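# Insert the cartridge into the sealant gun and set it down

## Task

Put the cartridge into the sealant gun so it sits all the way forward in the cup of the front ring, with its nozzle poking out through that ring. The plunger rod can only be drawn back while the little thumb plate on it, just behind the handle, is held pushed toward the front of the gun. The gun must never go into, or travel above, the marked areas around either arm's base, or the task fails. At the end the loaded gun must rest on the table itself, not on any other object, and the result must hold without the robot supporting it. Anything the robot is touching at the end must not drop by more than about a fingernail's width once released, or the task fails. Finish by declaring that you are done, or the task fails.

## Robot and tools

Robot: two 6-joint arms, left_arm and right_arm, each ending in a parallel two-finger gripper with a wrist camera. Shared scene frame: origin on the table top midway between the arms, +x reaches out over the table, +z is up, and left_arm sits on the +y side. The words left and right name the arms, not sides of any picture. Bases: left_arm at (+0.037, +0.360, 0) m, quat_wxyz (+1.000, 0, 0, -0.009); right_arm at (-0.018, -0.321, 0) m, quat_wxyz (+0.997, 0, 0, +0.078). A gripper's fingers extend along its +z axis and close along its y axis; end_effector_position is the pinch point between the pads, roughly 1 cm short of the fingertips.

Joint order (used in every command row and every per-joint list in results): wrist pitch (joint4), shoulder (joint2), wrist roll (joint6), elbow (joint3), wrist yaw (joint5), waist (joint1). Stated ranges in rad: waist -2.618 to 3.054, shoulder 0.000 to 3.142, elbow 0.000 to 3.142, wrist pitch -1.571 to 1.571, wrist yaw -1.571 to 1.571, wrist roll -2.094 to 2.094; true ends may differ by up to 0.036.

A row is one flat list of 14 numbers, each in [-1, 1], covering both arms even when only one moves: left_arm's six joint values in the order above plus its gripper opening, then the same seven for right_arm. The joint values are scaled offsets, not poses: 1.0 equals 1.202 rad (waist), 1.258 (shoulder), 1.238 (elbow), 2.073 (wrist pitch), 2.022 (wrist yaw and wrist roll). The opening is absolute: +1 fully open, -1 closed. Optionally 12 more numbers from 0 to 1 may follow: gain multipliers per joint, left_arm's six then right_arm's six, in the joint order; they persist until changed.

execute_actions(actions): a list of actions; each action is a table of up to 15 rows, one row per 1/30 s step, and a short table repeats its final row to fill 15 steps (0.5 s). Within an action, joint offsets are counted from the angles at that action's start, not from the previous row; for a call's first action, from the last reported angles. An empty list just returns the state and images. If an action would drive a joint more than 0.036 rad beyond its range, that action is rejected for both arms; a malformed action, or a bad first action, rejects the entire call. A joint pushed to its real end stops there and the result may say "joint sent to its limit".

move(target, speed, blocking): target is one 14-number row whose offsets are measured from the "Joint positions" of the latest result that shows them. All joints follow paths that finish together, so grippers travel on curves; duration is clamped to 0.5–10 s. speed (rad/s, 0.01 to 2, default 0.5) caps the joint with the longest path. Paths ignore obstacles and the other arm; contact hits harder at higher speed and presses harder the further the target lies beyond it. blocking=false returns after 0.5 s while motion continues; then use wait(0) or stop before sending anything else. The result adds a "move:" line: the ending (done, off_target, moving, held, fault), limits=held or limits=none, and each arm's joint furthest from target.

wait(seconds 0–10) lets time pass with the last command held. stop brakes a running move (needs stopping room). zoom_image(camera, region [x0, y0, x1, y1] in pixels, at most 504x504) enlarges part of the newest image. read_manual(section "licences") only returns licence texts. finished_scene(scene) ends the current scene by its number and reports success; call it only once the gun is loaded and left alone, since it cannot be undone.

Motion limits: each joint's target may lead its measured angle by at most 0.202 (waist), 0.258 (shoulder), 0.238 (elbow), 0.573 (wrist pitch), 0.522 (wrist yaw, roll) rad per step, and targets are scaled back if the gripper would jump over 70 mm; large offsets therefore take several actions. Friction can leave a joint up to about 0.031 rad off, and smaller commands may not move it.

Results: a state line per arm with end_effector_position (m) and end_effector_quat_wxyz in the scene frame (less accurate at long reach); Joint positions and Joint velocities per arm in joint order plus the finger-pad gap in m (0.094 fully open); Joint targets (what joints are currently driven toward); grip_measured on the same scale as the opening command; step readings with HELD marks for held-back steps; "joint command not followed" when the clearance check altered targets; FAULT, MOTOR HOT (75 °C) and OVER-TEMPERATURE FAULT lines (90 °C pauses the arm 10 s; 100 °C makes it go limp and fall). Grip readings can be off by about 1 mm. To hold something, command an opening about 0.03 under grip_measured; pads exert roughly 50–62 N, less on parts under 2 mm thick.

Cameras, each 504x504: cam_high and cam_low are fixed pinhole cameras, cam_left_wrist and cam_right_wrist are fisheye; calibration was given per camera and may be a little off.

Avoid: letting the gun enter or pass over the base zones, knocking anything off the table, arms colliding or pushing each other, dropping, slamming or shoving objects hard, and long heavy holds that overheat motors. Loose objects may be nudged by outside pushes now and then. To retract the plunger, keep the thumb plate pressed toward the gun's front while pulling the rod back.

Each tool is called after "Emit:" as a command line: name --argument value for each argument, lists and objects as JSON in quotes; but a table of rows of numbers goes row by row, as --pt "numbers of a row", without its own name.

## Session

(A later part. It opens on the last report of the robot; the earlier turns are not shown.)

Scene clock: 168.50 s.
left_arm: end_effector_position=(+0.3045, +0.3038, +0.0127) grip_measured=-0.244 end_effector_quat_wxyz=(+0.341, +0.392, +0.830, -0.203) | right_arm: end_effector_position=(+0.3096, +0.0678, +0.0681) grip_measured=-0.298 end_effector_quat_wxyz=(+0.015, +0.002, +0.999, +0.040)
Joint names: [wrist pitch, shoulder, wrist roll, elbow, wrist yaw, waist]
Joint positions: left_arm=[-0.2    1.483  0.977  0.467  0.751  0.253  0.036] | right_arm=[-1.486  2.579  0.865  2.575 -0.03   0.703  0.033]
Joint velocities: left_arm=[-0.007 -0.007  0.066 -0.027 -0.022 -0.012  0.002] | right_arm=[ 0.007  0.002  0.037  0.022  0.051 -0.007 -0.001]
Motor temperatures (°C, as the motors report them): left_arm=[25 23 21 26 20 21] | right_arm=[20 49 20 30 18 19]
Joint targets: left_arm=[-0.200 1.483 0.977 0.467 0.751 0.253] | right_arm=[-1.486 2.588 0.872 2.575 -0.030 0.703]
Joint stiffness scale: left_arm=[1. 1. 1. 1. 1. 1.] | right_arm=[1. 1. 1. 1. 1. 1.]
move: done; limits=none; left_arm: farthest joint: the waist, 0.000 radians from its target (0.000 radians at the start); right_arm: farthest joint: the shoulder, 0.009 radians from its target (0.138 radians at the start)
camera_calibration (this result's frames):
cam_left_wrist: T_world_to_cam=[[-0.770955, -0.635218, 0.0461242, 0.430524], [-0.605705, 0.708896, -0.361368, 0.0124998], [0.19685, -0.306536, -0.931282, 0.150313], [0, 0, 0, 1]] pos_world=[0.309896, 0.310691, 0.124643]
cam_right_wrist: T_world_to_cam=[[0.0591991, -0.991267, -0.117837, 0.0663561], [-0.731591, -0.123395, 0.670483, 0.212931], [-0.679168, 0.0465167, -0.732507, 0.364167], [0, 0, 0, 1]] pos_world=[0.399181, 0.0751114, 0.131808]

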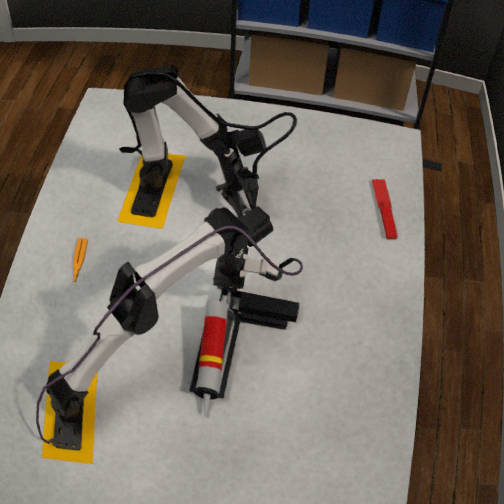

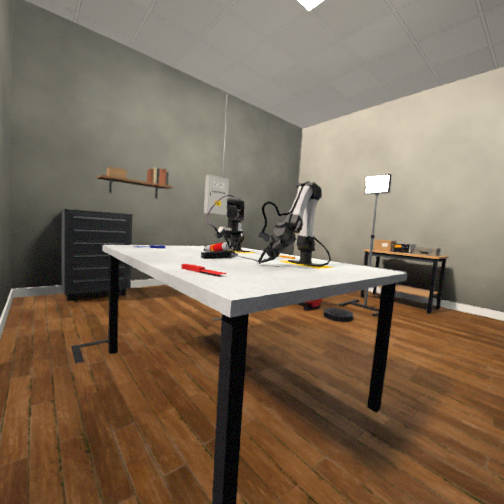

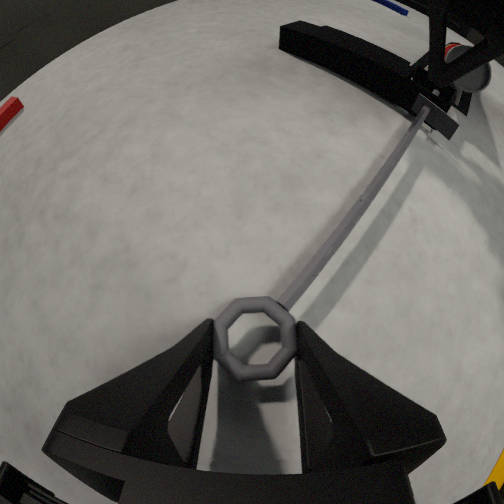

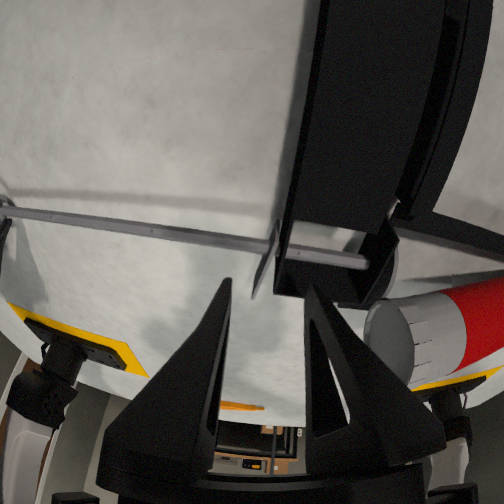

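Emit:
move --target '[0,0,0,0,0,0,-0.4, 0,0.052,0,0,0,0,-0.3]' --speed 0.1

Emit:
execute_actions --actions '[[[0,0,0,0,0,0,-0.4, 0,0,0,0,0,0,-0.96]],[[0,0,0,0,0,0,-0.4, 0,0,0,0,0,0,-0.96]]]'

Emit:
move --target '[0,0,0,0,-0.01,0.06,-0.4, -0.02,0,0,0,0.02,0,-0.96]' --speed 0.06

Scene clock: 170.03 s.
left_arm: end_effector_position=(+0.3045, +0.3038, +0.0127) grip_measured=-0.244 end_effector_quat_wxyz=(+0.341, +0.392, +0.830, -0.203) | right_arm: end_effector_position=(+0.3076, +0.0655, +0.0423) grip_measured=-0.298 end_effector_quat_wxyz=(-0.003, +0.003, +1.000, +0.020)
Joint names: [wrist pitch, shoulder, wrist roll, elbow, wrist yaw, waist]
Joint positions: left_arm=[-0.2    1.483  0.977  0.467  0.751  0.253  0.036] | right_arm=[-1.486  2.632  0.866  2.575 -0.03   0.703  0.033]
Joint velocities: left_arm=[ 0.007 -0.002 -0.051 -0.017  0.051 -0.007 -0.001] | right_arm=[-0.022 -0.012  0.022  0.007 -0.007  0.012 -0.001]
Motor temperatures (°C, as the motors report them): left_arm=[25 23 21 26 20 21] | right_arm=[20 49 20 30 18 19]
Joint targets: left_arm=[-0.200 1.483 0.977 0.467 0.751 0.253] | right_arm=[-1.486 2.645 0.865 2.575 -0.030 0.703]
Joint stiffness scale: left_arm=[1. 1. 1. 1. 1. 1.] | right_arm=[1. 1. 1. 1. 1. 1.]
move: done; limits=none; left_arm: farthest joint: the waist, 0.000 radians from its target (0.000 radians at the start); right_arm: farthest joint: the shoulder, 0.012 radians from its target (0.065 radians at the start)
camera_calibration (this result's frames):
cam_left_wrist: T_world_to_cam=[[-0.770955, -0.635218, 0.0461242, 0.430524], [-0.605705, 0.708896, -0.361368, 0.0124998], [0.19685, -0.306536, -0.931282, 0.150313], [0, 0, 0, 1]] pos_world=[0.309896, 0.310691, 0.124643]
cam_right_wrist: T_world_to_cam=[[0.0553984, -0.995263, -0.0798935, 0.0609363], [-0.707916, -0.0955796, 0.6998, 0.218131], [-0.704121, 0.0177901, -0.709857, 0.352596], [0, 0, 0, 1]] pos_world=[0.399312, 0.0752237, 0.102513]

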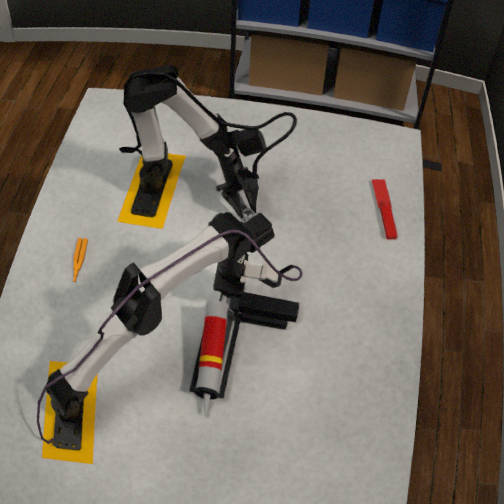

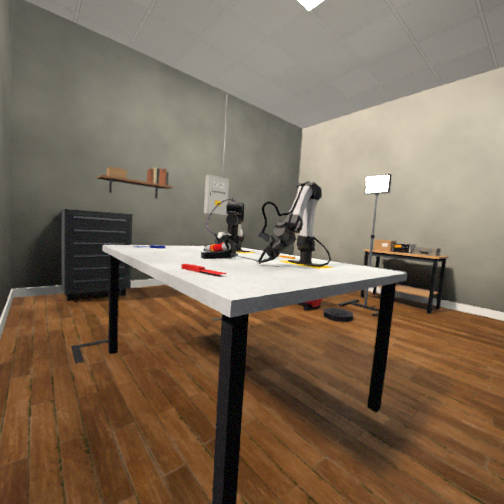

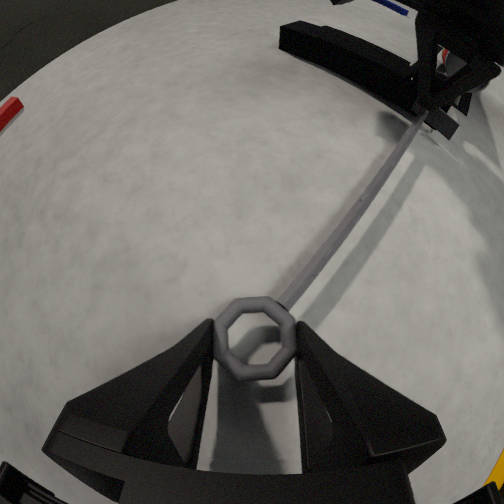

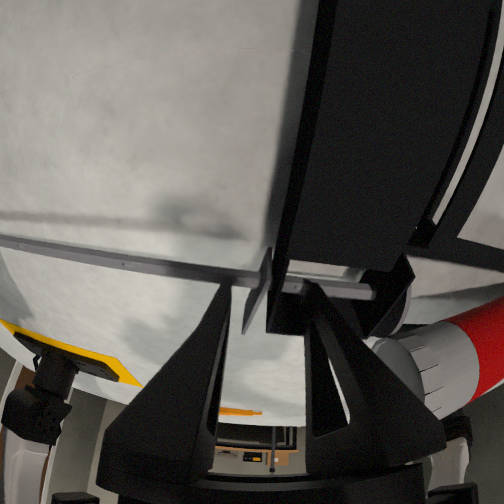

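Scene clock: 171.03 s.
left_arm: end_effector_position=(+0.3046, +0.3040, +0.0126) grip_measured=-0.244 end_effector_quat_wxyz=(+0.341, +0.392, +0.830, -0.202) | right_arm: end_effector_position=(+0.3075, +0.0659, +0.0423) grip_measured=-0.913 end_effector_quat_wxyz=(-0.003, +0.004, +1.000, +0.021)
Joint names: [wrist pitch, shoulder, wrist roll, elbow, wrist yaw, waist]
Joint positions: left_arm=[-0.199  1.483  0.977  0.467  0.749  0.253  0.036] | right_arm=[-1.485  2.632  0.869  2.575 -0.032  0.703  0.004]
Joint velocities: left_arm=[-0.037  0.002 -0.022 -0.002 -0.007 -0.007  0.001] | right_arm=[-0.022 -0.007 -0.037 -0.002  0.007  0.017  0.001]
Motor temperatures (°C, as the motors report them): left_arm=[25 23 21 26 20 21] | right_arm=[20 49 20 30 18 19]
Joint targets: left_arm=[-0.199 1.483 0.977 0.467 0.749 0.253] | right_arm=[-1.485 2.632 0.868 2.575 -0.032 0.703]
Joint stiffness scale: left_arm=[1. 1. 1. 1. 1. 1.] | right_arm=[1. 1. 1. 1. 1. 1.]
Step readings (joint positions; steps 1 to 15: 1st action; 16 to 30: 2nd action):
0: left_arm=[-0.200 1.483 0.977 0.467 0.751 0.253] | right_arm=[-1.486 2.632 0.866 2.575 -0.030 0.703]
1: left_arm=[-0.200 1.483 0.977 0.467 0.751 0.253] | right_arm=[-1.486 2.632 0.866 2.575 -0.030 0.703]
2: left_arm=[-0.200 1.483 0.977 0.467 0.751 0.253] | right_arm=[-1.486 2.632 0.866 2.575 -0.030 0.703]
4: left_arm=[-0.199 1.483 0.977 0.467 0.750 0.253] | right_arm=[-1.485 2.632 0.867 2.575 -0.032 0.703]
8: left_arm=[-0.199 1.483 0.977 0.467 0.749 0.253] | right_arm=[-1.485 2.632 0.868 2.575 -0.032 0.703]
15: left_arm=[-0.199 1.483 0.977 0.467 0.749 0.253] | right_arm=[-1.485 2.632 0.868 2.575 -0.032 0.703]
16: left_arm=[-0.199 1.483 0.977 0.467 0.749 0.253] | right_arm=[-1.485 2.632 0.868 2.575 -0.032 0.703]
17: left_arm=[-0.199 1.483 0.977 0.467 0.749 0.253] | right_arm=[-1.485 2.632 0.868 2.575 -0.032 0.703]
19: left_arm=[-0.199 1.483 0.977 0.467 0.749 0.253] | right_arm=[-1.485 2.632 0.869 2.575 -0.032 0.703]
23: left_arm=[-0.199 1.483 0.977 0.467 0.749 0.253] | right_arm=[-1.485 2.632 0.869 2.575 -0.032 0.703]
30: Joint positions above
camera_calibration (this result's frames):
cam_left_wrist: T_world_to_cam=[[-0.770812, -0.635504, 0.044537, 0.430861], [-0.605667, 0.709355, -0.360532, 0.0122242], [0.197527, -0.304877, -0.931683, 0.149542], [0, 0, 0, 1]] pos_world=[0.309978, 0.310734, 0.124544]
cam_right_wrist: T_world_to_cam=[[0.0523493, -0.995255, -0.0820223, 0.0623932], [-0.707624, -0.0949248, 0.700184, 0.217964], [-0.704647, 0.0213869, -0.709236, 0.352453], [0, 0, 0, 1]] pos_world=[0.399325, 0.0752494, 0.102476]

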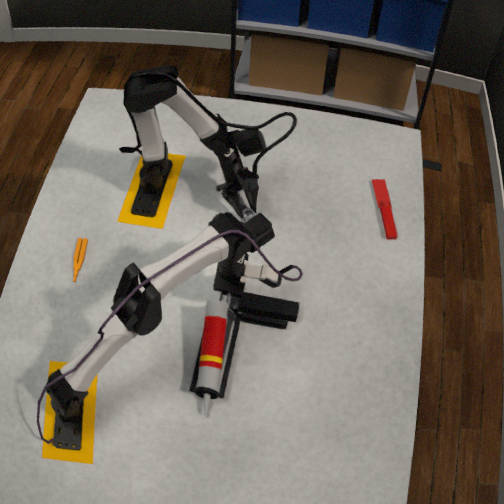

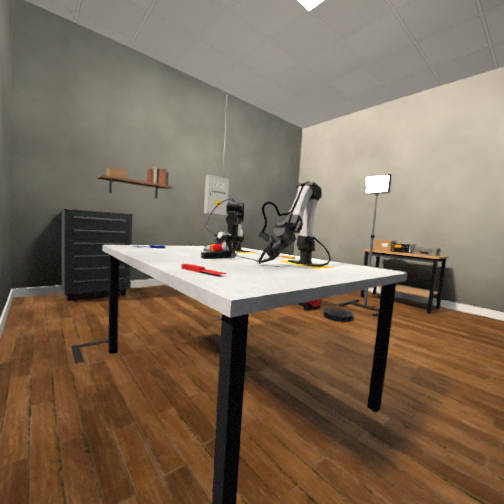

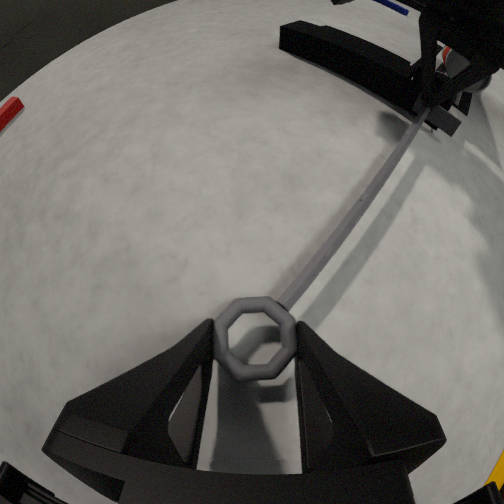

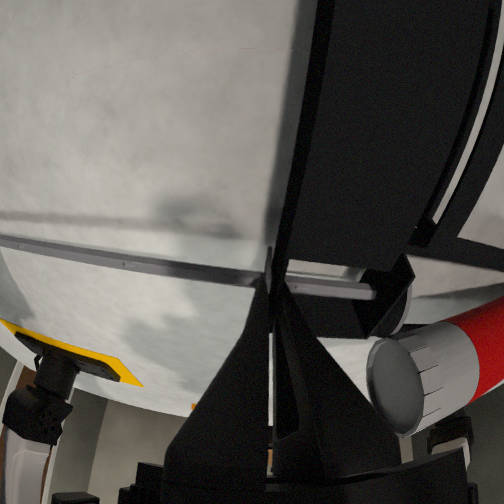

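Scene clock: 172.47 s.
left_arm: end_effector_position=(+0.3044, +0.3132, +0.0131) grip_measured=-0.245 end_effector_quat_wxyz=(+0.345, +0.380, +0.834, -0.200) | right_arm: end_effector_position=(+0.3088, +0.0673, +0.0424) grip_measured=-0.913 end_effector_quat_wxyz=(-0.000, +0.005, +1.000, +0.024)
Joint names: [wrist pitch, shoulder, wrist roll, elbow, wrist yaw, waist]
Joint positions: left_arm=[-0.212  1.483  0.995  0.467  0.762  0.296  0.035] | right_arm=[-1.477  2.632  0.871  2.575 -0.032  0.703  0.004]
Joint velocities: left_arm=[ 0.007 -0.017 -0.11   0.002  0.051 -0.007 -0.   ] | right_arm=[ 0.007 -0.002  0.007 -0.007  0.037 -0.007  0.001]
Motor temperatures (°C, as the motors report them): left_arm=[25 23 21 26 20 21] | right_arm=[20 50 20 30 18 19]
Joint targets: left_arm=[-0.199 1.483 0.977 0.467 0.729 0.326] | right_arm=[-1.527 2.632 0.869 2.575 0.009 0.703]
Joint stiffness scale: left_arm=[1. 1. 1. 1. 1. 1.] | right_arm=[1. 1. 1. 1. 1. 1.]
move: off_target (left_arm, right_arm); limits=none; left_arm: farthest joint: the wrist yaw, 0.033 radians from its target (0.020 radians at the start); right_arm: farthest joint: the wrist pitch, 0.049 radians from its target (0.041 radians at the start)
camera_calibration (this result's frames):
cam_left_wrist: T_world_to_cam=[[-0.753994, -0.655103, 0.0483101, 0.437438], [-0.62353, 0.690637, -0.366375, 0.0171603], [0.206649, -0.306367, -0.929212, 0.150506], [0, 0, 0, 1]] pos_world=[0.309423, 0.320825, 0.125006]
cam_right_wrist: T_world_to_cam=[[0.0504988, -0.994905, -0.0872569, 0.0644726], [-0.711449, -0.0971522, 0.69599, 0.220463], [-0.700921, 0.0269322, -0.71273, 0.351986], [0, 0, 0, 1]] pos_world=[0.400307, 0.0760828, 0.103057]

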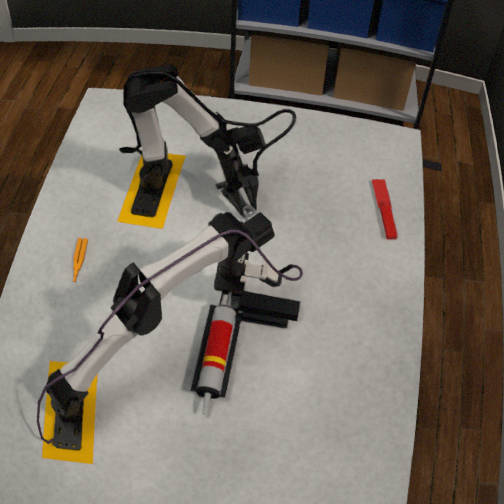

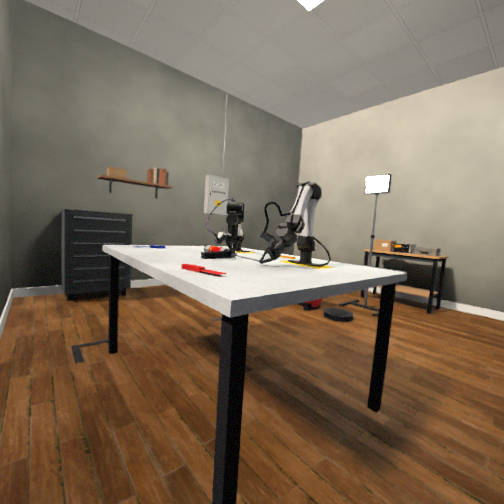

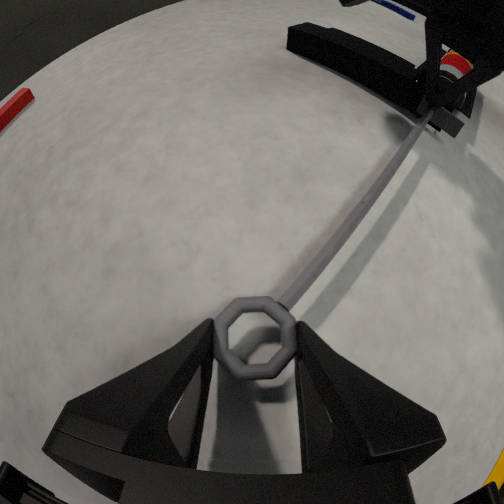

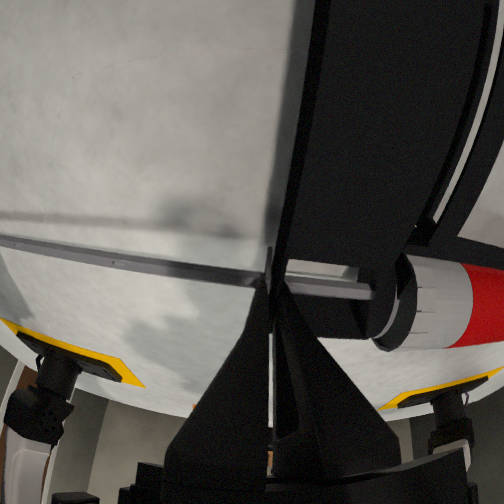

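It dropped in. Push it forward with the rod.

Emit:
move --target '[0,0,0,0,0.01,-0.12,-0.4, 0.01,0,0,0,-0.01,0,-0.96]' --speed 0.06

Emit:
zoom_image --camera "cam_high" --region '[160, 280, 300, 420]'

Scene clock: 175.47 s.
left_arm: end_effector_position=(+0.3040, +0.2970, +0.0071) grip_measured=-0.245 end_effector_quat_wxyz=(+0.323, +0.405, +0.834, -0.190) | right_arm: end_effector_position=(+0.3052, +0.0554, +0.0418) grip_measured=-0.913 end_effector_quat_wxyz=(-0.011, +0.010, +1.000, +0.002)
Joint names: [wrist pitch, shoulder, wrist roll, elbow, wrist yaw, waist]
Joint positions: left_arm=[-0.188  1.483  0.948  0.467  0.69   0.195  0.035] | right_arm=[-1.524  2.633  0.875  2.575 -0.019  0.698  0.004]
Joint velocities: left_arm=[-0.007 -0.012  0.066 -0.012  0.007 -0.022  0.   ] | right_arm=[-0.007 -0.007  0.051 -0.012  0.066 -0.007  0.001]
Motor temperatures (°C, as the motors report them): left_arm=[25 23 21 26 20 21] | right_arm=[20 51 20 30 18 19]
Joint targets: left_arm=[-0.212 1.483 0.995 0.467 0.782 0.152] | right_arm=[-1.457 2.633 0.871 2.575 -0.052 0.703]
Joint stiffness scale: left_arm=[1. 1. 1. 1. 1. 1.] | right_arm=[1. 1. 1. 1. 1. 1.]
move: off_target (left_arm, right_arm); limits=none; left_arm: farthest joint: the wrist yaw, 0.092 radians from its target (0.020 radians at the start); right_arm: farthest joint: the wrist pitch, 0.067 radians from its target (0.021 radians at the start)
camera_calibration (this result's frames):
cam_left_wrist: T_world_to_cam=[[-0.780461, -0.624474, 0.0302014, 0.425864], [-0.599903, 0.7344, -0.317447, 0.00537679], [0.176058, -0.265873, -0.947795, 0.137479], [0, 0, 0, 1]] pos_world=[0.311392, 0.298544, 0.119147]
cam_right_wrist: T_world_to_cam=[[0.0394538, -0.998237, -0.0443352, 0.0544893], [-0.6974, -0.0592849, 0.714226, 0.209996], [-0.715596, 0.00274047, -0.698509, 0.354615], [0, 0, 0, 1]] pos_world=[0.398062, 0.065871, 0.100133]

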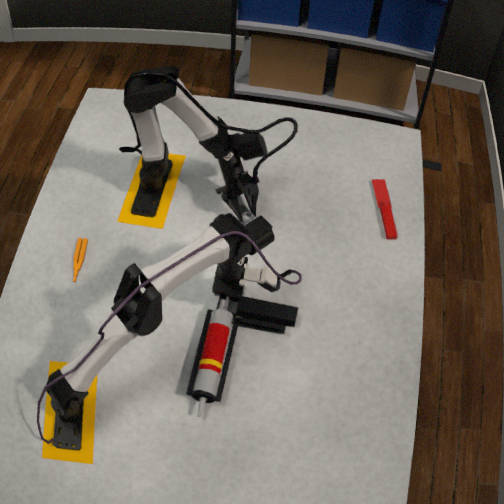

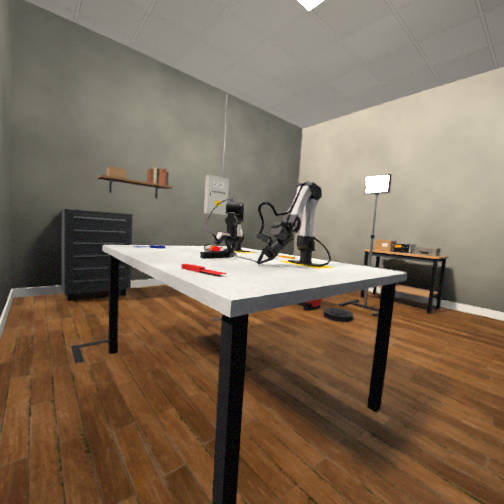

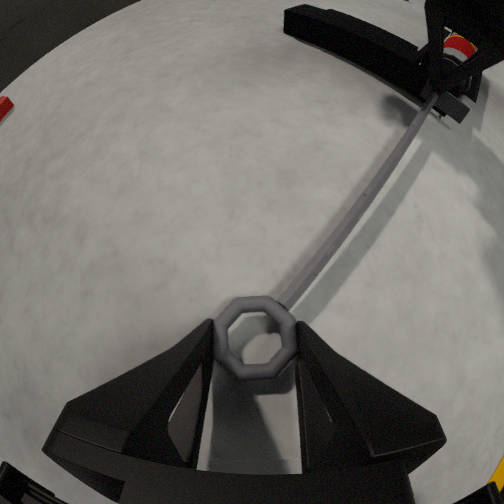

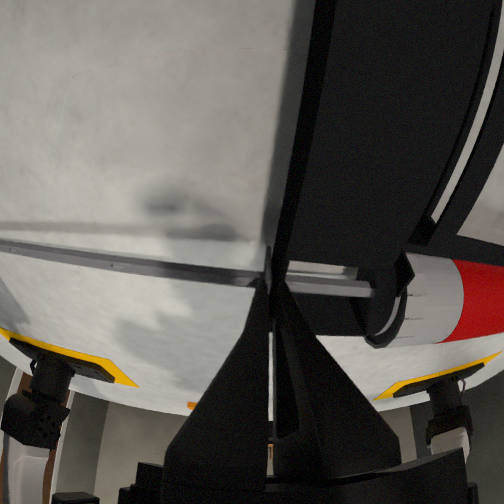

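Region (160, 280, 300, 420) of cam_high's 504x504 image, scaled by 3.600, with more detail than that image has.

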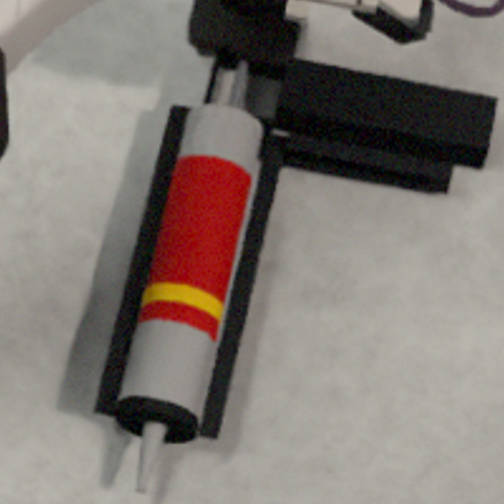

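Emit:
execute_actions --actions '[[[0,0,0,0,0,0,-0.4, 0,0,0,0,0,0,-0.96]],[[0,0,0,0,0,0,-0.4, 0,0,0,0,0,0,-0.4]]]'

Emit:
move --target '[0,-0.03,0,0,0,0,-0.4, 0,-0.12,-0.1,0,0,0,-0.4]'

Emit:
move --target '[0,0,0,0,0,0,-0.4, 0.163,-0.585,-0.955,-0.99,0,-0.505,0]' --speed 1.0

Scene clock: 177.50 s.
left_arm: end_effector_position=(+0.3045, +0.2979, +0.0070) grip_measured=-0.245 end_effector_quat_wxyz=(+0.322, +0.399, +0.838, -0.190) | right_arm: end_effector_position=(+0.3061, +0.0561, +0.0422) grip_measured=-0.402 end_effector_quat_wxyz=(-0.009, +0.011, +1.000, +0.004)
Joint names: [wrist pitch, shoulder, wrist roll, elbow, wrist yaw, waist]
Joint positions: left_arm=[-0.185  1.483  0.934  0.467  0.687  0.197  0.035] | right_arm=[-1.519  2.632  0.876  2.575 -0.019  0.697  0.028]
Joint velocities: left_arm=[-0.022  0.002  0.022 -0.012  0.007  0.002 -0.   ] | right_arm=[-0.007 -0.012 -0.037  0.002 -0.081  0.002  0.001]
Motor temperatures (°C, as the motors report them): left_arm=[25 23 21 26 20 21] | right_arm=[20 51 20 30 18 19]
Joint targets: left_arm=[-0.186 1.483 0.937 0.467 0.687 0.197] | right_arm=[-1.525 2.633 0.876 2.575 -0.016 0.697]
Joint stiffness scale: left_arm=[1. 1. 1. 1. 1. 1.] | right_arm=[1. 1. 1. 1. 1. 1.]
Step readings (joint positions; steps 1 to 15: 1st action; 16 to 30: 2nd action):
0: left_arm=[-0.188 1.483 0.948 0.467 0.690 0.195] | right_arm=[-1.524 2.633 0.875 2.575 -0.019 0.698]
1: left_arm=[-0.187 1.483 0.942 0.467 0.687 0.197] | right_arm=[-1.525 2.633 0.875 2.575 -0.017 0.697]
2: left_arm=[-0.186 1.483 0.939 0.467 0.687 0.197] | right_arm=[-1.525 2.633 0.876 2.575 -0.016 0.697]
4: left_arm=[-0.186 1.483 0.937 0.467 0.687 0.197] | right_arm=[-1.525 2.633 0.876 2.575 -0.016 0.697]
8: left_arm=[-0.186 1.483 0.937 0.467 0.687 0.197] | right_arm=[-1.525 2.633 0.876 2.575 -0.016 0.697]
15: left_arm=[-0.186 1.483 0.937 0.467 0.687 0.197] | right_arm=[-1.525 2.633 0.876 2.575 -0.016 0.697]
16: left_arm=[-0.186 1.483 0.936 0.467 0.687 0.197] | right_arm=[-1.521 2.633 0.876 2.575 -0.019 0.697]
17: left_arm=[-0.185 1.483 0.935 0.467 0.687 0.197] | right_arm=[-1.519 2.633 0.876 2.575 -0.019 0.697]
19: left_arm=[-0.185 1.483 0.935 0.467 0.687 0.197] | right_arm=[-1.519 2.632 0.876 2.575 -0.019 0.697]
23: left_arm=[-0.185 1.483 0.934 0.467 0.687 0.197] | right_arm=[-1.519 2.632 0.876 2.575 -0.019 0.697]
30: Joint positions above
camera_calibration (this result's frames):
cam_left_wrist: T_world_to_cam=[[-0.772561, -0.633916, 0.0360453, 0.42725], [-0.610725, 0.726371, -0.315278, 0.0106856], [0.173678, -0.265585, -0.948315, 0.138128], [0, 0, 0, 1]] pos_world=[0.312613, 0.299764, 0.118957]
cam_right_wrist: T_world_to_cam=[[0.037712, -0.998126, -0.0481907, 0.0559233], [-0.700008, -0.0608024, 0.711542, 0.211426], [-0.713138, 0.00690023, -0.700989, 0.354636], [0, 0, 0, 1]] pos_world=[0.398795, 0.0662266, 0.100853]

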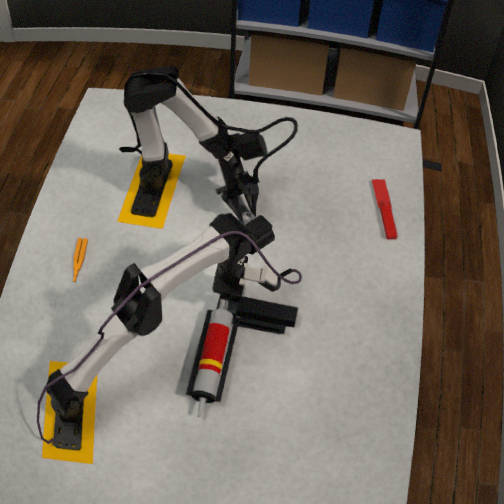

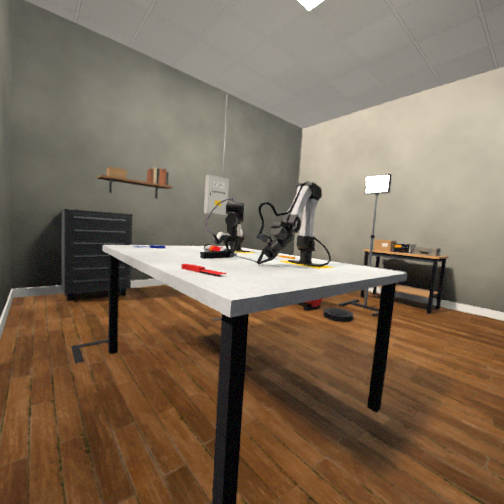

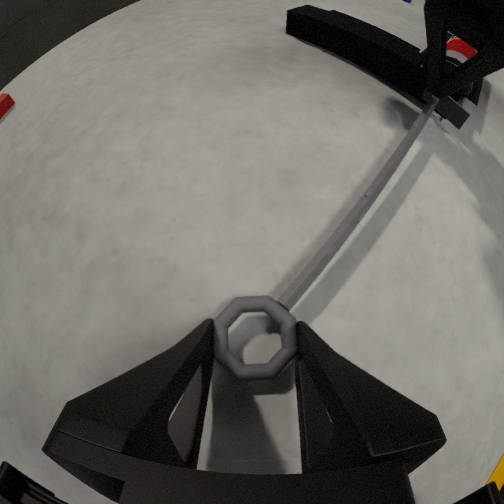

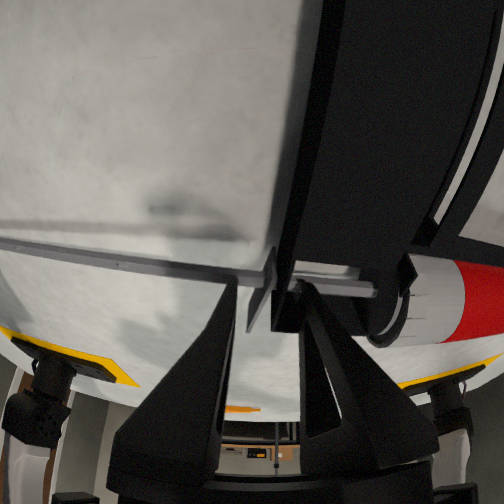

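Scene clock: 178.70 s.
left_arm: end_effector_position=(+0.3053, +0.2978, +0.0100) grip_measured=-0.245 end_effector_quat_wxyz=(+0.326, +0.398, +0.837, -0.188) | right_arm: end_effector_position=(+0.3096, +0.0601, +0.1185) grip_measured=-0.402 end_effector_quat_wxyz=(+0.049, -0.087, +0.993, +0.060)
Joint names: [wrist pitch, shoulder, wrist roll, elbow, wrist yaw, waist]
Joint positions: left_arm=[-0.188  1.469  0.931  0.467  0.688  0.197  0.035] | right_arm=[-1.519  2.474  0.681  2.575 -0.019  0.697  0.028]
Joint velocities: left_arm=[ 0.022  0.017 -0.081 -0.007  0.022 -0.007 -0.001] | right_arm=[-0.022  0.007  0.051 -0.002 -0.037  0.017  0.002]
Motor temperatures (°C, as the motors report them): left_arm=[25 23 21 26 20 21] | right_arm=[20 51 20 30 18 19]
Joint targets: left_arm=[-0.185 1.445 0.934 0.467 0.687 0.197] | right_arm=[-1.519 2.481 0.674 2.575 -0.019 0.697]
Joint stiffness scale: left_arm=[1. 1. 1. 1. 1. 1.] | right_arm=[1. 1. 1. 1. 1. 1.]
move: off_target (left_arm); limits=none; left_arm: farthest joint: the shoulder, 0.024 radians from its target (0.037 radians at the start); right_arm: farthest joint: the shoulder, 0.007 radians from its target (0.151 radians at the start)
camera_calibration (this result's frames):
cam_left_wrist: T_world_to_cam=[[-0.771447, -0.635567, 0.030386, 0.427909], [-0.609702, 0.724702, -0.321046, 0.0124025], [0.182025, -0.266196, -0.946576, 0.138457], [0, 0, 0, 1]] pos_world=[0.312468, 0.299833, 0.12204]
cam_right_wrist: T_world_to_cam=[[0.241233, -0.95994, -0.142558, 0.00931315], [-0.744477, -0.277282, 0.607345, 0.19893], [-0.622544, -0.0403807, -0.781543, 0.394899], [0, 0, 0, 1]] pos_world=[0.391694, 0.0800462, 0.189139]

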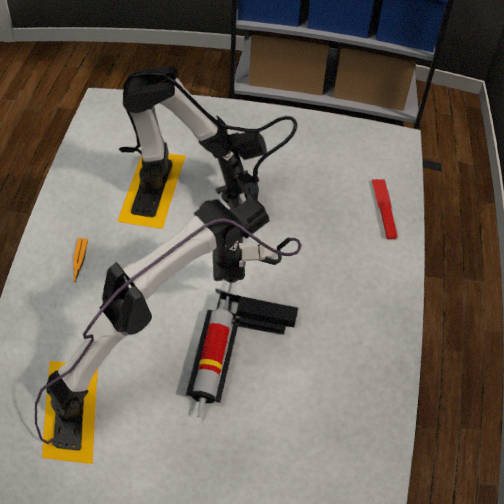

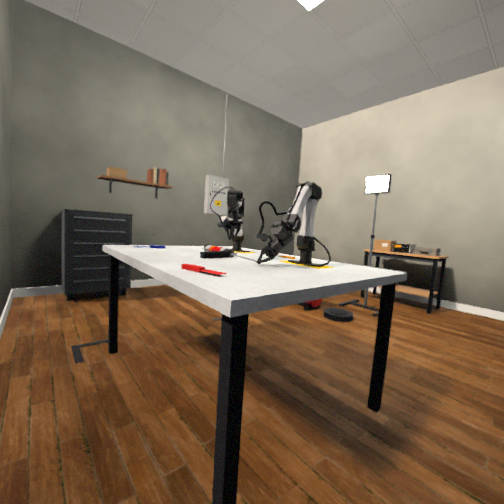

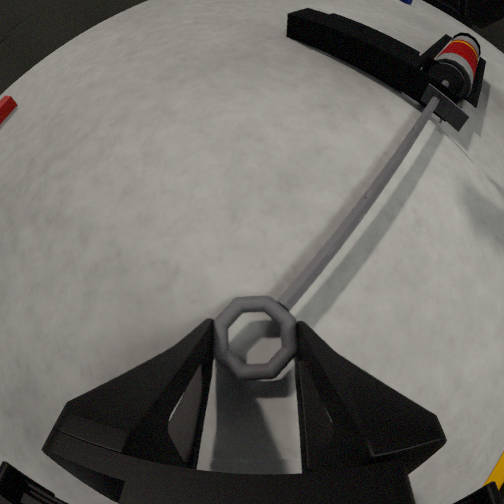

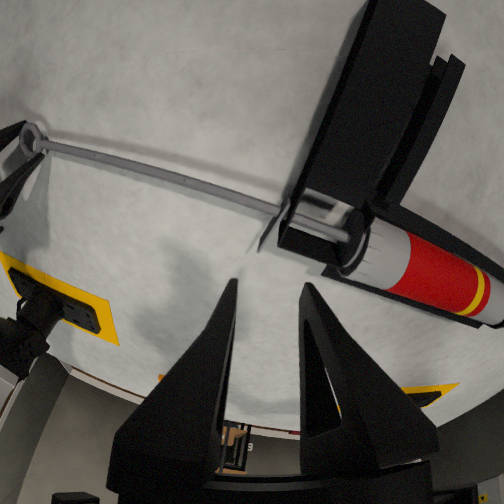

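Scene clock: 181.57 s.
left_arm: end_effector_position=(+0.3053, +0.2978, +0.0100) grip_measured=-0.245 end_effector_quat_wxyz=(+0.326, +0.398, +0.837, -0.188) | right_arm: end_effector_position=(+0.2865, -0.2381, +0.0914) grip_measured=-0.002 end_effector_quat_wxyz=(+0.002, -0.681, +0.732, +0.010)
Joint names: [wrist pitch, shoulder, wrist roll, elbow, wrist yaw, waist]
Joint positions: left_arm=[-0.189  1.469  0.93   0.467  0.688  0.197  0.035] | right_arm=[-1.194  1.751 -1.244  1.368 -0.019  0.098  0.047]
Joint velocities: left_arm=[-0.037 -0.002  0.022 -0.027 -0.007 -0.032 -0.   ] | right_arm=[-0.051  0.002 -0.007  0.012  0.007  0.012  0.   ]
Motor temperatures (°C, as the motors report them): left_arm=[25 23 21 26 20 21] | right_arm=[20 51 20 30 18 19]
Joint targets: left_arm=[-0.188 1.469 0.931 0.467 0.688 0.197] | right_arm=[-1.181 1.738 -1.250 1.349 -0.019 0.091]
Joint stiffness scale: left_arm=[1. 1. 1. 1. 1. 1.] | right_arm=[1. 1. 1. 1. 1. 1.]
move: done; limits=none; left_arm: farthest joint: the wrist pitch, 0.001 radians from its target (0.000 radians at the start); right_arm: farthest joint: the elbow, 0.018 radians from its target (1.225 radians at the start)
camera_calibration (this result's frames):
cam_left_wrist: T_world_to_cam=[[-0.771255, -0.635772, 0.0309835, 0.427842], [-0.610091, 0.724465, -0.320842, 0.012546], [0.181536, -0.266353, -0.946626, 0.138636], [0, 0, 0, 1]] pos_world=[0.312462, 0.299847, 0.122006]
cam_right_wrist: T_world_to_cam=[[0.998671, -0.0101924, -0.0505244, -0.274488], [0.0273671, -0.725801, 0.68736, -0.219726], [-0.0436765, -0.687829, -0.724558, 0.0221238], [0, 0, 0, 1]] pos_world=[0.281103, -0.147058, 0.153192]

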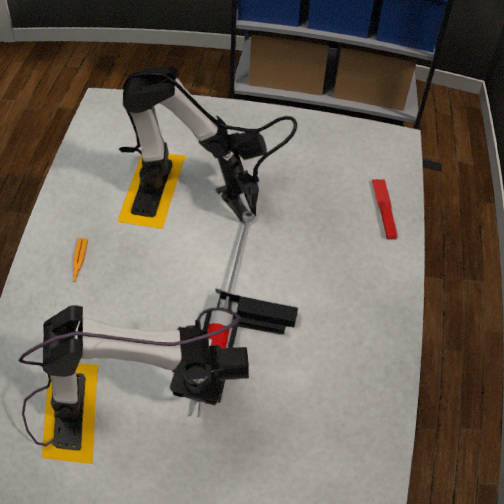

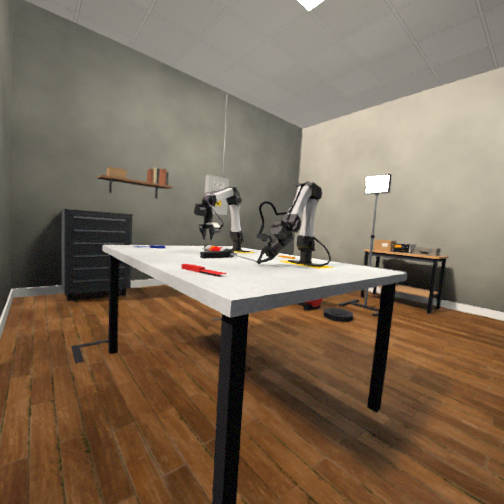

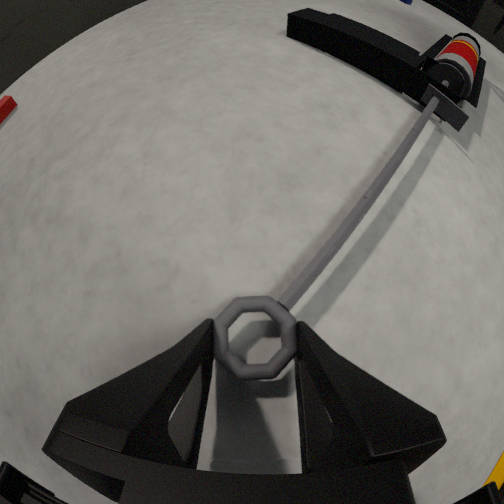

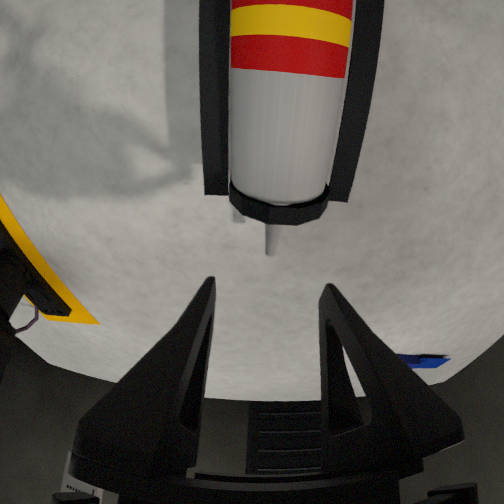

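Emit:
move --target '[0,0,0,0,0,0,-0.4, 0.106,0.04,-0.015,-0.152,0,-0.032,-0.2]' --speed 0.2

Emit:
execute_actions --actions '[[[0,0,0,0,0,0,-0.4, 0,0,0,0,0,0,-0.7]],[[0,0,0,0,0,0,-0.4, 0,0,0,0,0,0,-0.95]],[[0,0,0,0,0,0,-0.4, 0,0,0,0,0,0,-0.95]]]'

Scene clock: 184.30 s.
left_arm: end_effector_position=(+0.3053, +0.2978, +0.0100) grip_measured=-0.245 end_effector_quat_wxyz=(+0.326, +0.398, +0.837, -0.188) | right_arm: end_effector_position=(+0.2855, -0.2475, +0.0388) grip_measured=-0.198 end_effector_quat_wxyz=(+0.002, -0.680, +0.733, +0.010)
Joint names: [wrist pitch, shoulder, wrist roll, elbow, wrist yaw, waist]
Joint positions: left_arm=[-0.189  1.469  0.93   0.467  0.688  0.197  0.035] | right_arm=[-0.986  1.788 -1.268  1.197 -0.019  0.07   0.038]
Joint velocities: left_arm=[ 0.022 -0.002 -0.007  0.002 -0.037 -0.002 -0.001] | right_arm=[-0.037  0.002  0.007 -0.002 -0.007 -0.007  0.   ]
Motor temperatures (°C, as the motors report them): left_arm=[25 23 21 26 20 21] | right_arm=[20 50 20 30 18 19]
Joint targets: left_arm=[-0.189 1.469 0.930 0.467 0.688 0.197] | right_arm=[-0.974 1.801 -1.274 1.180 -0.019 0.060]
Joint stiffness scale: left_arm=[1. 1. 1. 1. 1. 1.] | right_arm=[1. 1. 1. 1. 1. 1.]
move: done; limits=none; left_arm: farthest joint: the waist, 0.000 radians from its target (0.000 radians at the start); right_arm: farthest joint: the elbow, 0.017 radians from its target (0.188 radians at the start)
camera_calibration (this result's frames):
cam_left_wrist: T_world_to_cam=[[-0.771074, -0.635978, 0.0312482, 0.427845], [-0.610359, 0.72425, -0.320817, 0.0126918], [0.181401, -0.266446, -0.946626, 0.138705], [0, 0, 0, 1]] pos_world=[0.312486, 0.299866, 0.122004]
cam_right_wrist: T_world_to_cam=[[0.998621, -0.0143792, -0.0504939, -0.277303], [0.0242953, -0.726025, 0.687239, -0.189604], [-0.0465418, -0.687518, -0.724675, -0.0216497], [0, 0, 0, 1]] pos_world=[0.28052, -0.156529, 0.100612]

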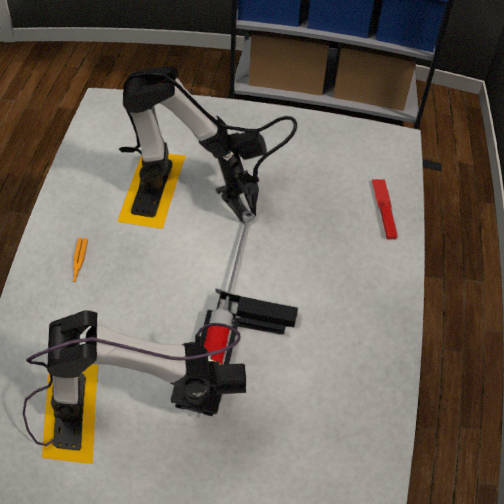

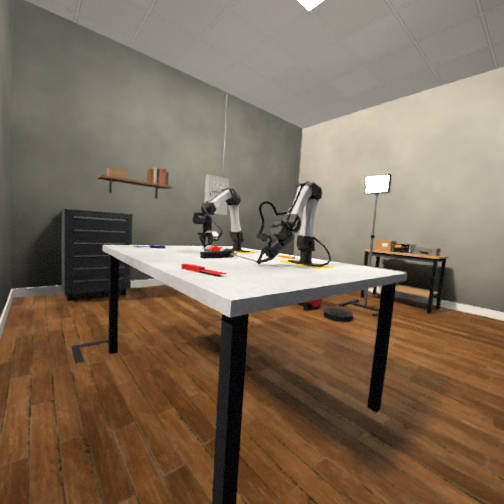

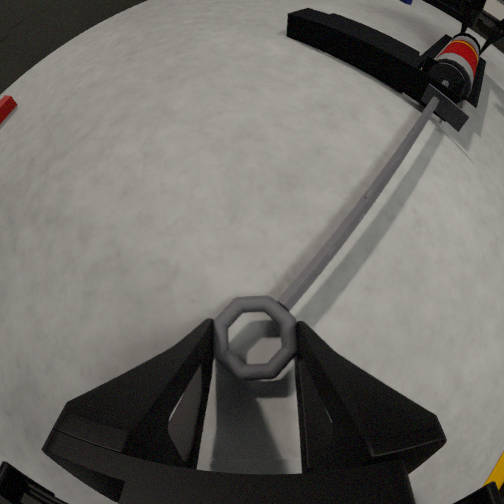

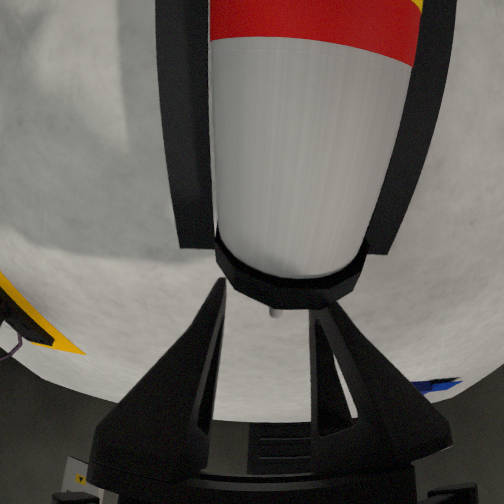

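Scene clock: 185.80 s.
left_arm: end_effector_position=(+0.3050, +0.2978, +0.0099) grip_measured=-0.245 end_effector_quat_wxyz=(+0.325, +0.398, +0.837, -0.188) | right_arm: end_effector_position=(+0.2874, -0.2474, +0.0410) grip_measured=-0.948 end_effector_quat_wxyz=(+0.007, -0.680, +0.733, +0.006)
Joint names: [wrist pitch, shoulder, wrist roll, elbow, wrist yaw, waist]
Joint positions: left_arm=[-0.19   1.469  0.93   0.467  0.688  0.197  0.035] | right_arm=[-0.982  1.781 -1.268  1.198 -0.017  0.07   0.002]
Joint velocities: left_arm=[-0.007  0.002  0.007  0.002 -0.081  0.012  0.   ] | right_arm=[ 0.007  0.007 -0.037 -0.017 -0.066  0.012  0.   ]
Motor temperatures (°C, as the motors report them): left_arm=[25 23 21 26 20 21] | right_arm=[20 50 20 30 18 19]
Joint targets: left_arm=[-0.190 1.469 0.930 0.467 0.688 0.197] | right_arm=[-0.982 1.781 -1.268 1.198 -0.017 0.070]
Joint stiffness scale: left_arm=[1. 1. 1. 1. 1. 1.] | right_arm=[1. 1. 1. 1. 1. 1.]
Step readings (joint positions; steps 1 to 15: 1st action; 16 to 30: 2nd action; 31 to 45: 3rd action):
0: left_arm=[-0.189 1.469 0.930 0.467 0.688 0.197] | right_arm=[-0.986 1.788 -1.268 1.197 -0.019 0.070]
1: left_arm=[-0.189 1.469 0.930 0.467 0.688 0.197] | right_arm=[-0.986 1.788 -1.268 1.197 -0.019 0.070]
2: left_arm=[-0.189 1.469 0.930 0.467 0.688 0.197] | right_arm=[-0.986 1.788 -1.268 1.197 -0.019 0.070]
4: left_arm=[-0.189 1.469 0.930 0.467 0.688 0.197] | right_arm=[-0.985 1.788 -1.268 1.197 -0.019 0.070]
8: left_arm=[-0.189 1.469 0.930 0.467 0.688 0.197] | right_arm=[-0.984 1.788 -1.268 1.197 -0.019 0.070]
15: left_arm=[-0.189 1.469 0.930 0.467 0.688 0.197] | right_arm=[-0.984 1.788 -1.268 1.197 -0.019 0.070]
16: left_arm=[-0.189 1.469 0.930 0.467 0.688 0.197] | right_arm=[-0.981 1.788 -1.268 1.197 -0.018 0.070]
17: left_arm=[-0.189 1.469 0.930 0.467 0.688 0.197] | right_arm=[-0.982 1.787 -1.268 1.197 -0.017 0.070]
19: left_arm=[-0.190 1.469 0.930 0.467 0.688 0.197] | right_arm=[-0.982 1.781 -1.268 1.198 -0.017 0.070]
23: left_arm=[-0.190 1.469 0.930 0.467 0.688 0.197] | right_arm=[-0.982 1.781 -1.268 1.198 -0.017 0.070]
30: left_arm=[-0.190 1.469 0.930 0.467 0.688 0.197] | right_arm=[-0.982 1.781 -1.268 1.198 -0.017 0.070]
31: left_arm=[-0.190 1.469 0.930 0.467 0.688 0.197] | right_arm=[-0.982 1.781 -1.268 1.198 -0.017 0.070]
32: left_arm=[-0.190 1.469 0.930 0.467 0.688 0.197] | right_arm=[-0.982 1.781 -1.268 1.198 -0.017 0.070]
34: left_arm=[-0.190 1.469 0.930 0.467 0.688 0.197] | right_arm=[-0.982 1.781 -1.268 1.198 -0.017 0.070]
38: left_arm=[-0.190 1.469 0.930 0.467 0.688 0.197] | right_arm=[-0.982 1.781 -1.268 1.198 -0.017 0.070]
45: Joint positions above
camera_calibration (this result's frames):
cam_left_wrist: T_world_to_cam=[[-0.770947, -0.636091, 0.0320731, 0.427683], [-0.610842, 0.72421, -0.319986, 0.0126644], [0.180313, -0.266284, -0.946879, 0.138913], [0, 0, 0, 1]] pos_world=[0.312409, 0.299864, 0.121869]
cam_right_wrist: T_world_to_cam=[[0.999167, -0.0143391, -0.0381965, -0.279749], [0.0158289, -0.726633, 0.686844, -0.188779], [-0.0376035, -0.686876, -0.725801, -0.0222684], [0, 0, 0, 1]] pos_world=[0.281667, -0.15648, 0.102814]

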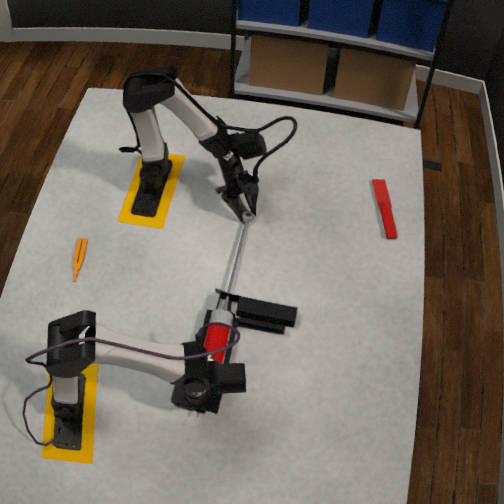

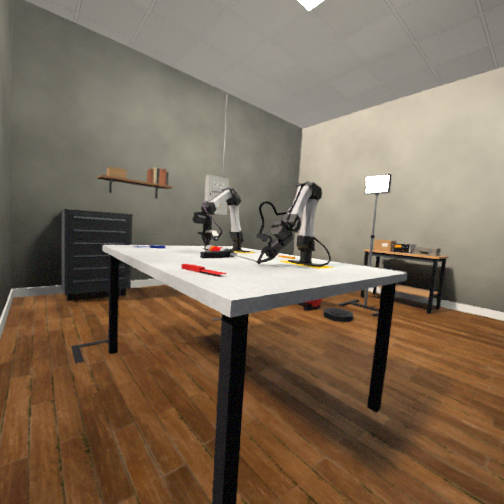

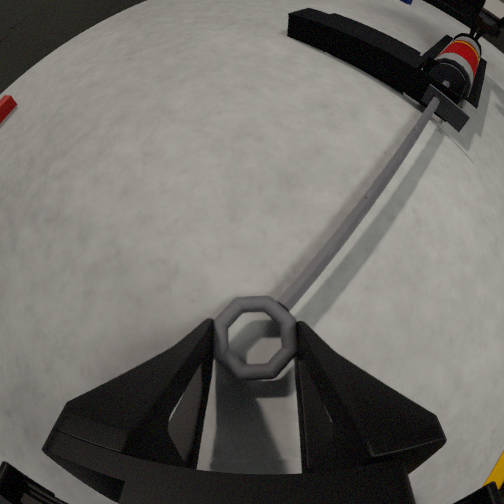

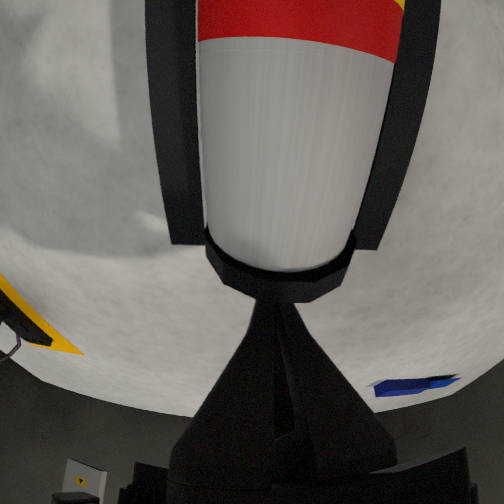

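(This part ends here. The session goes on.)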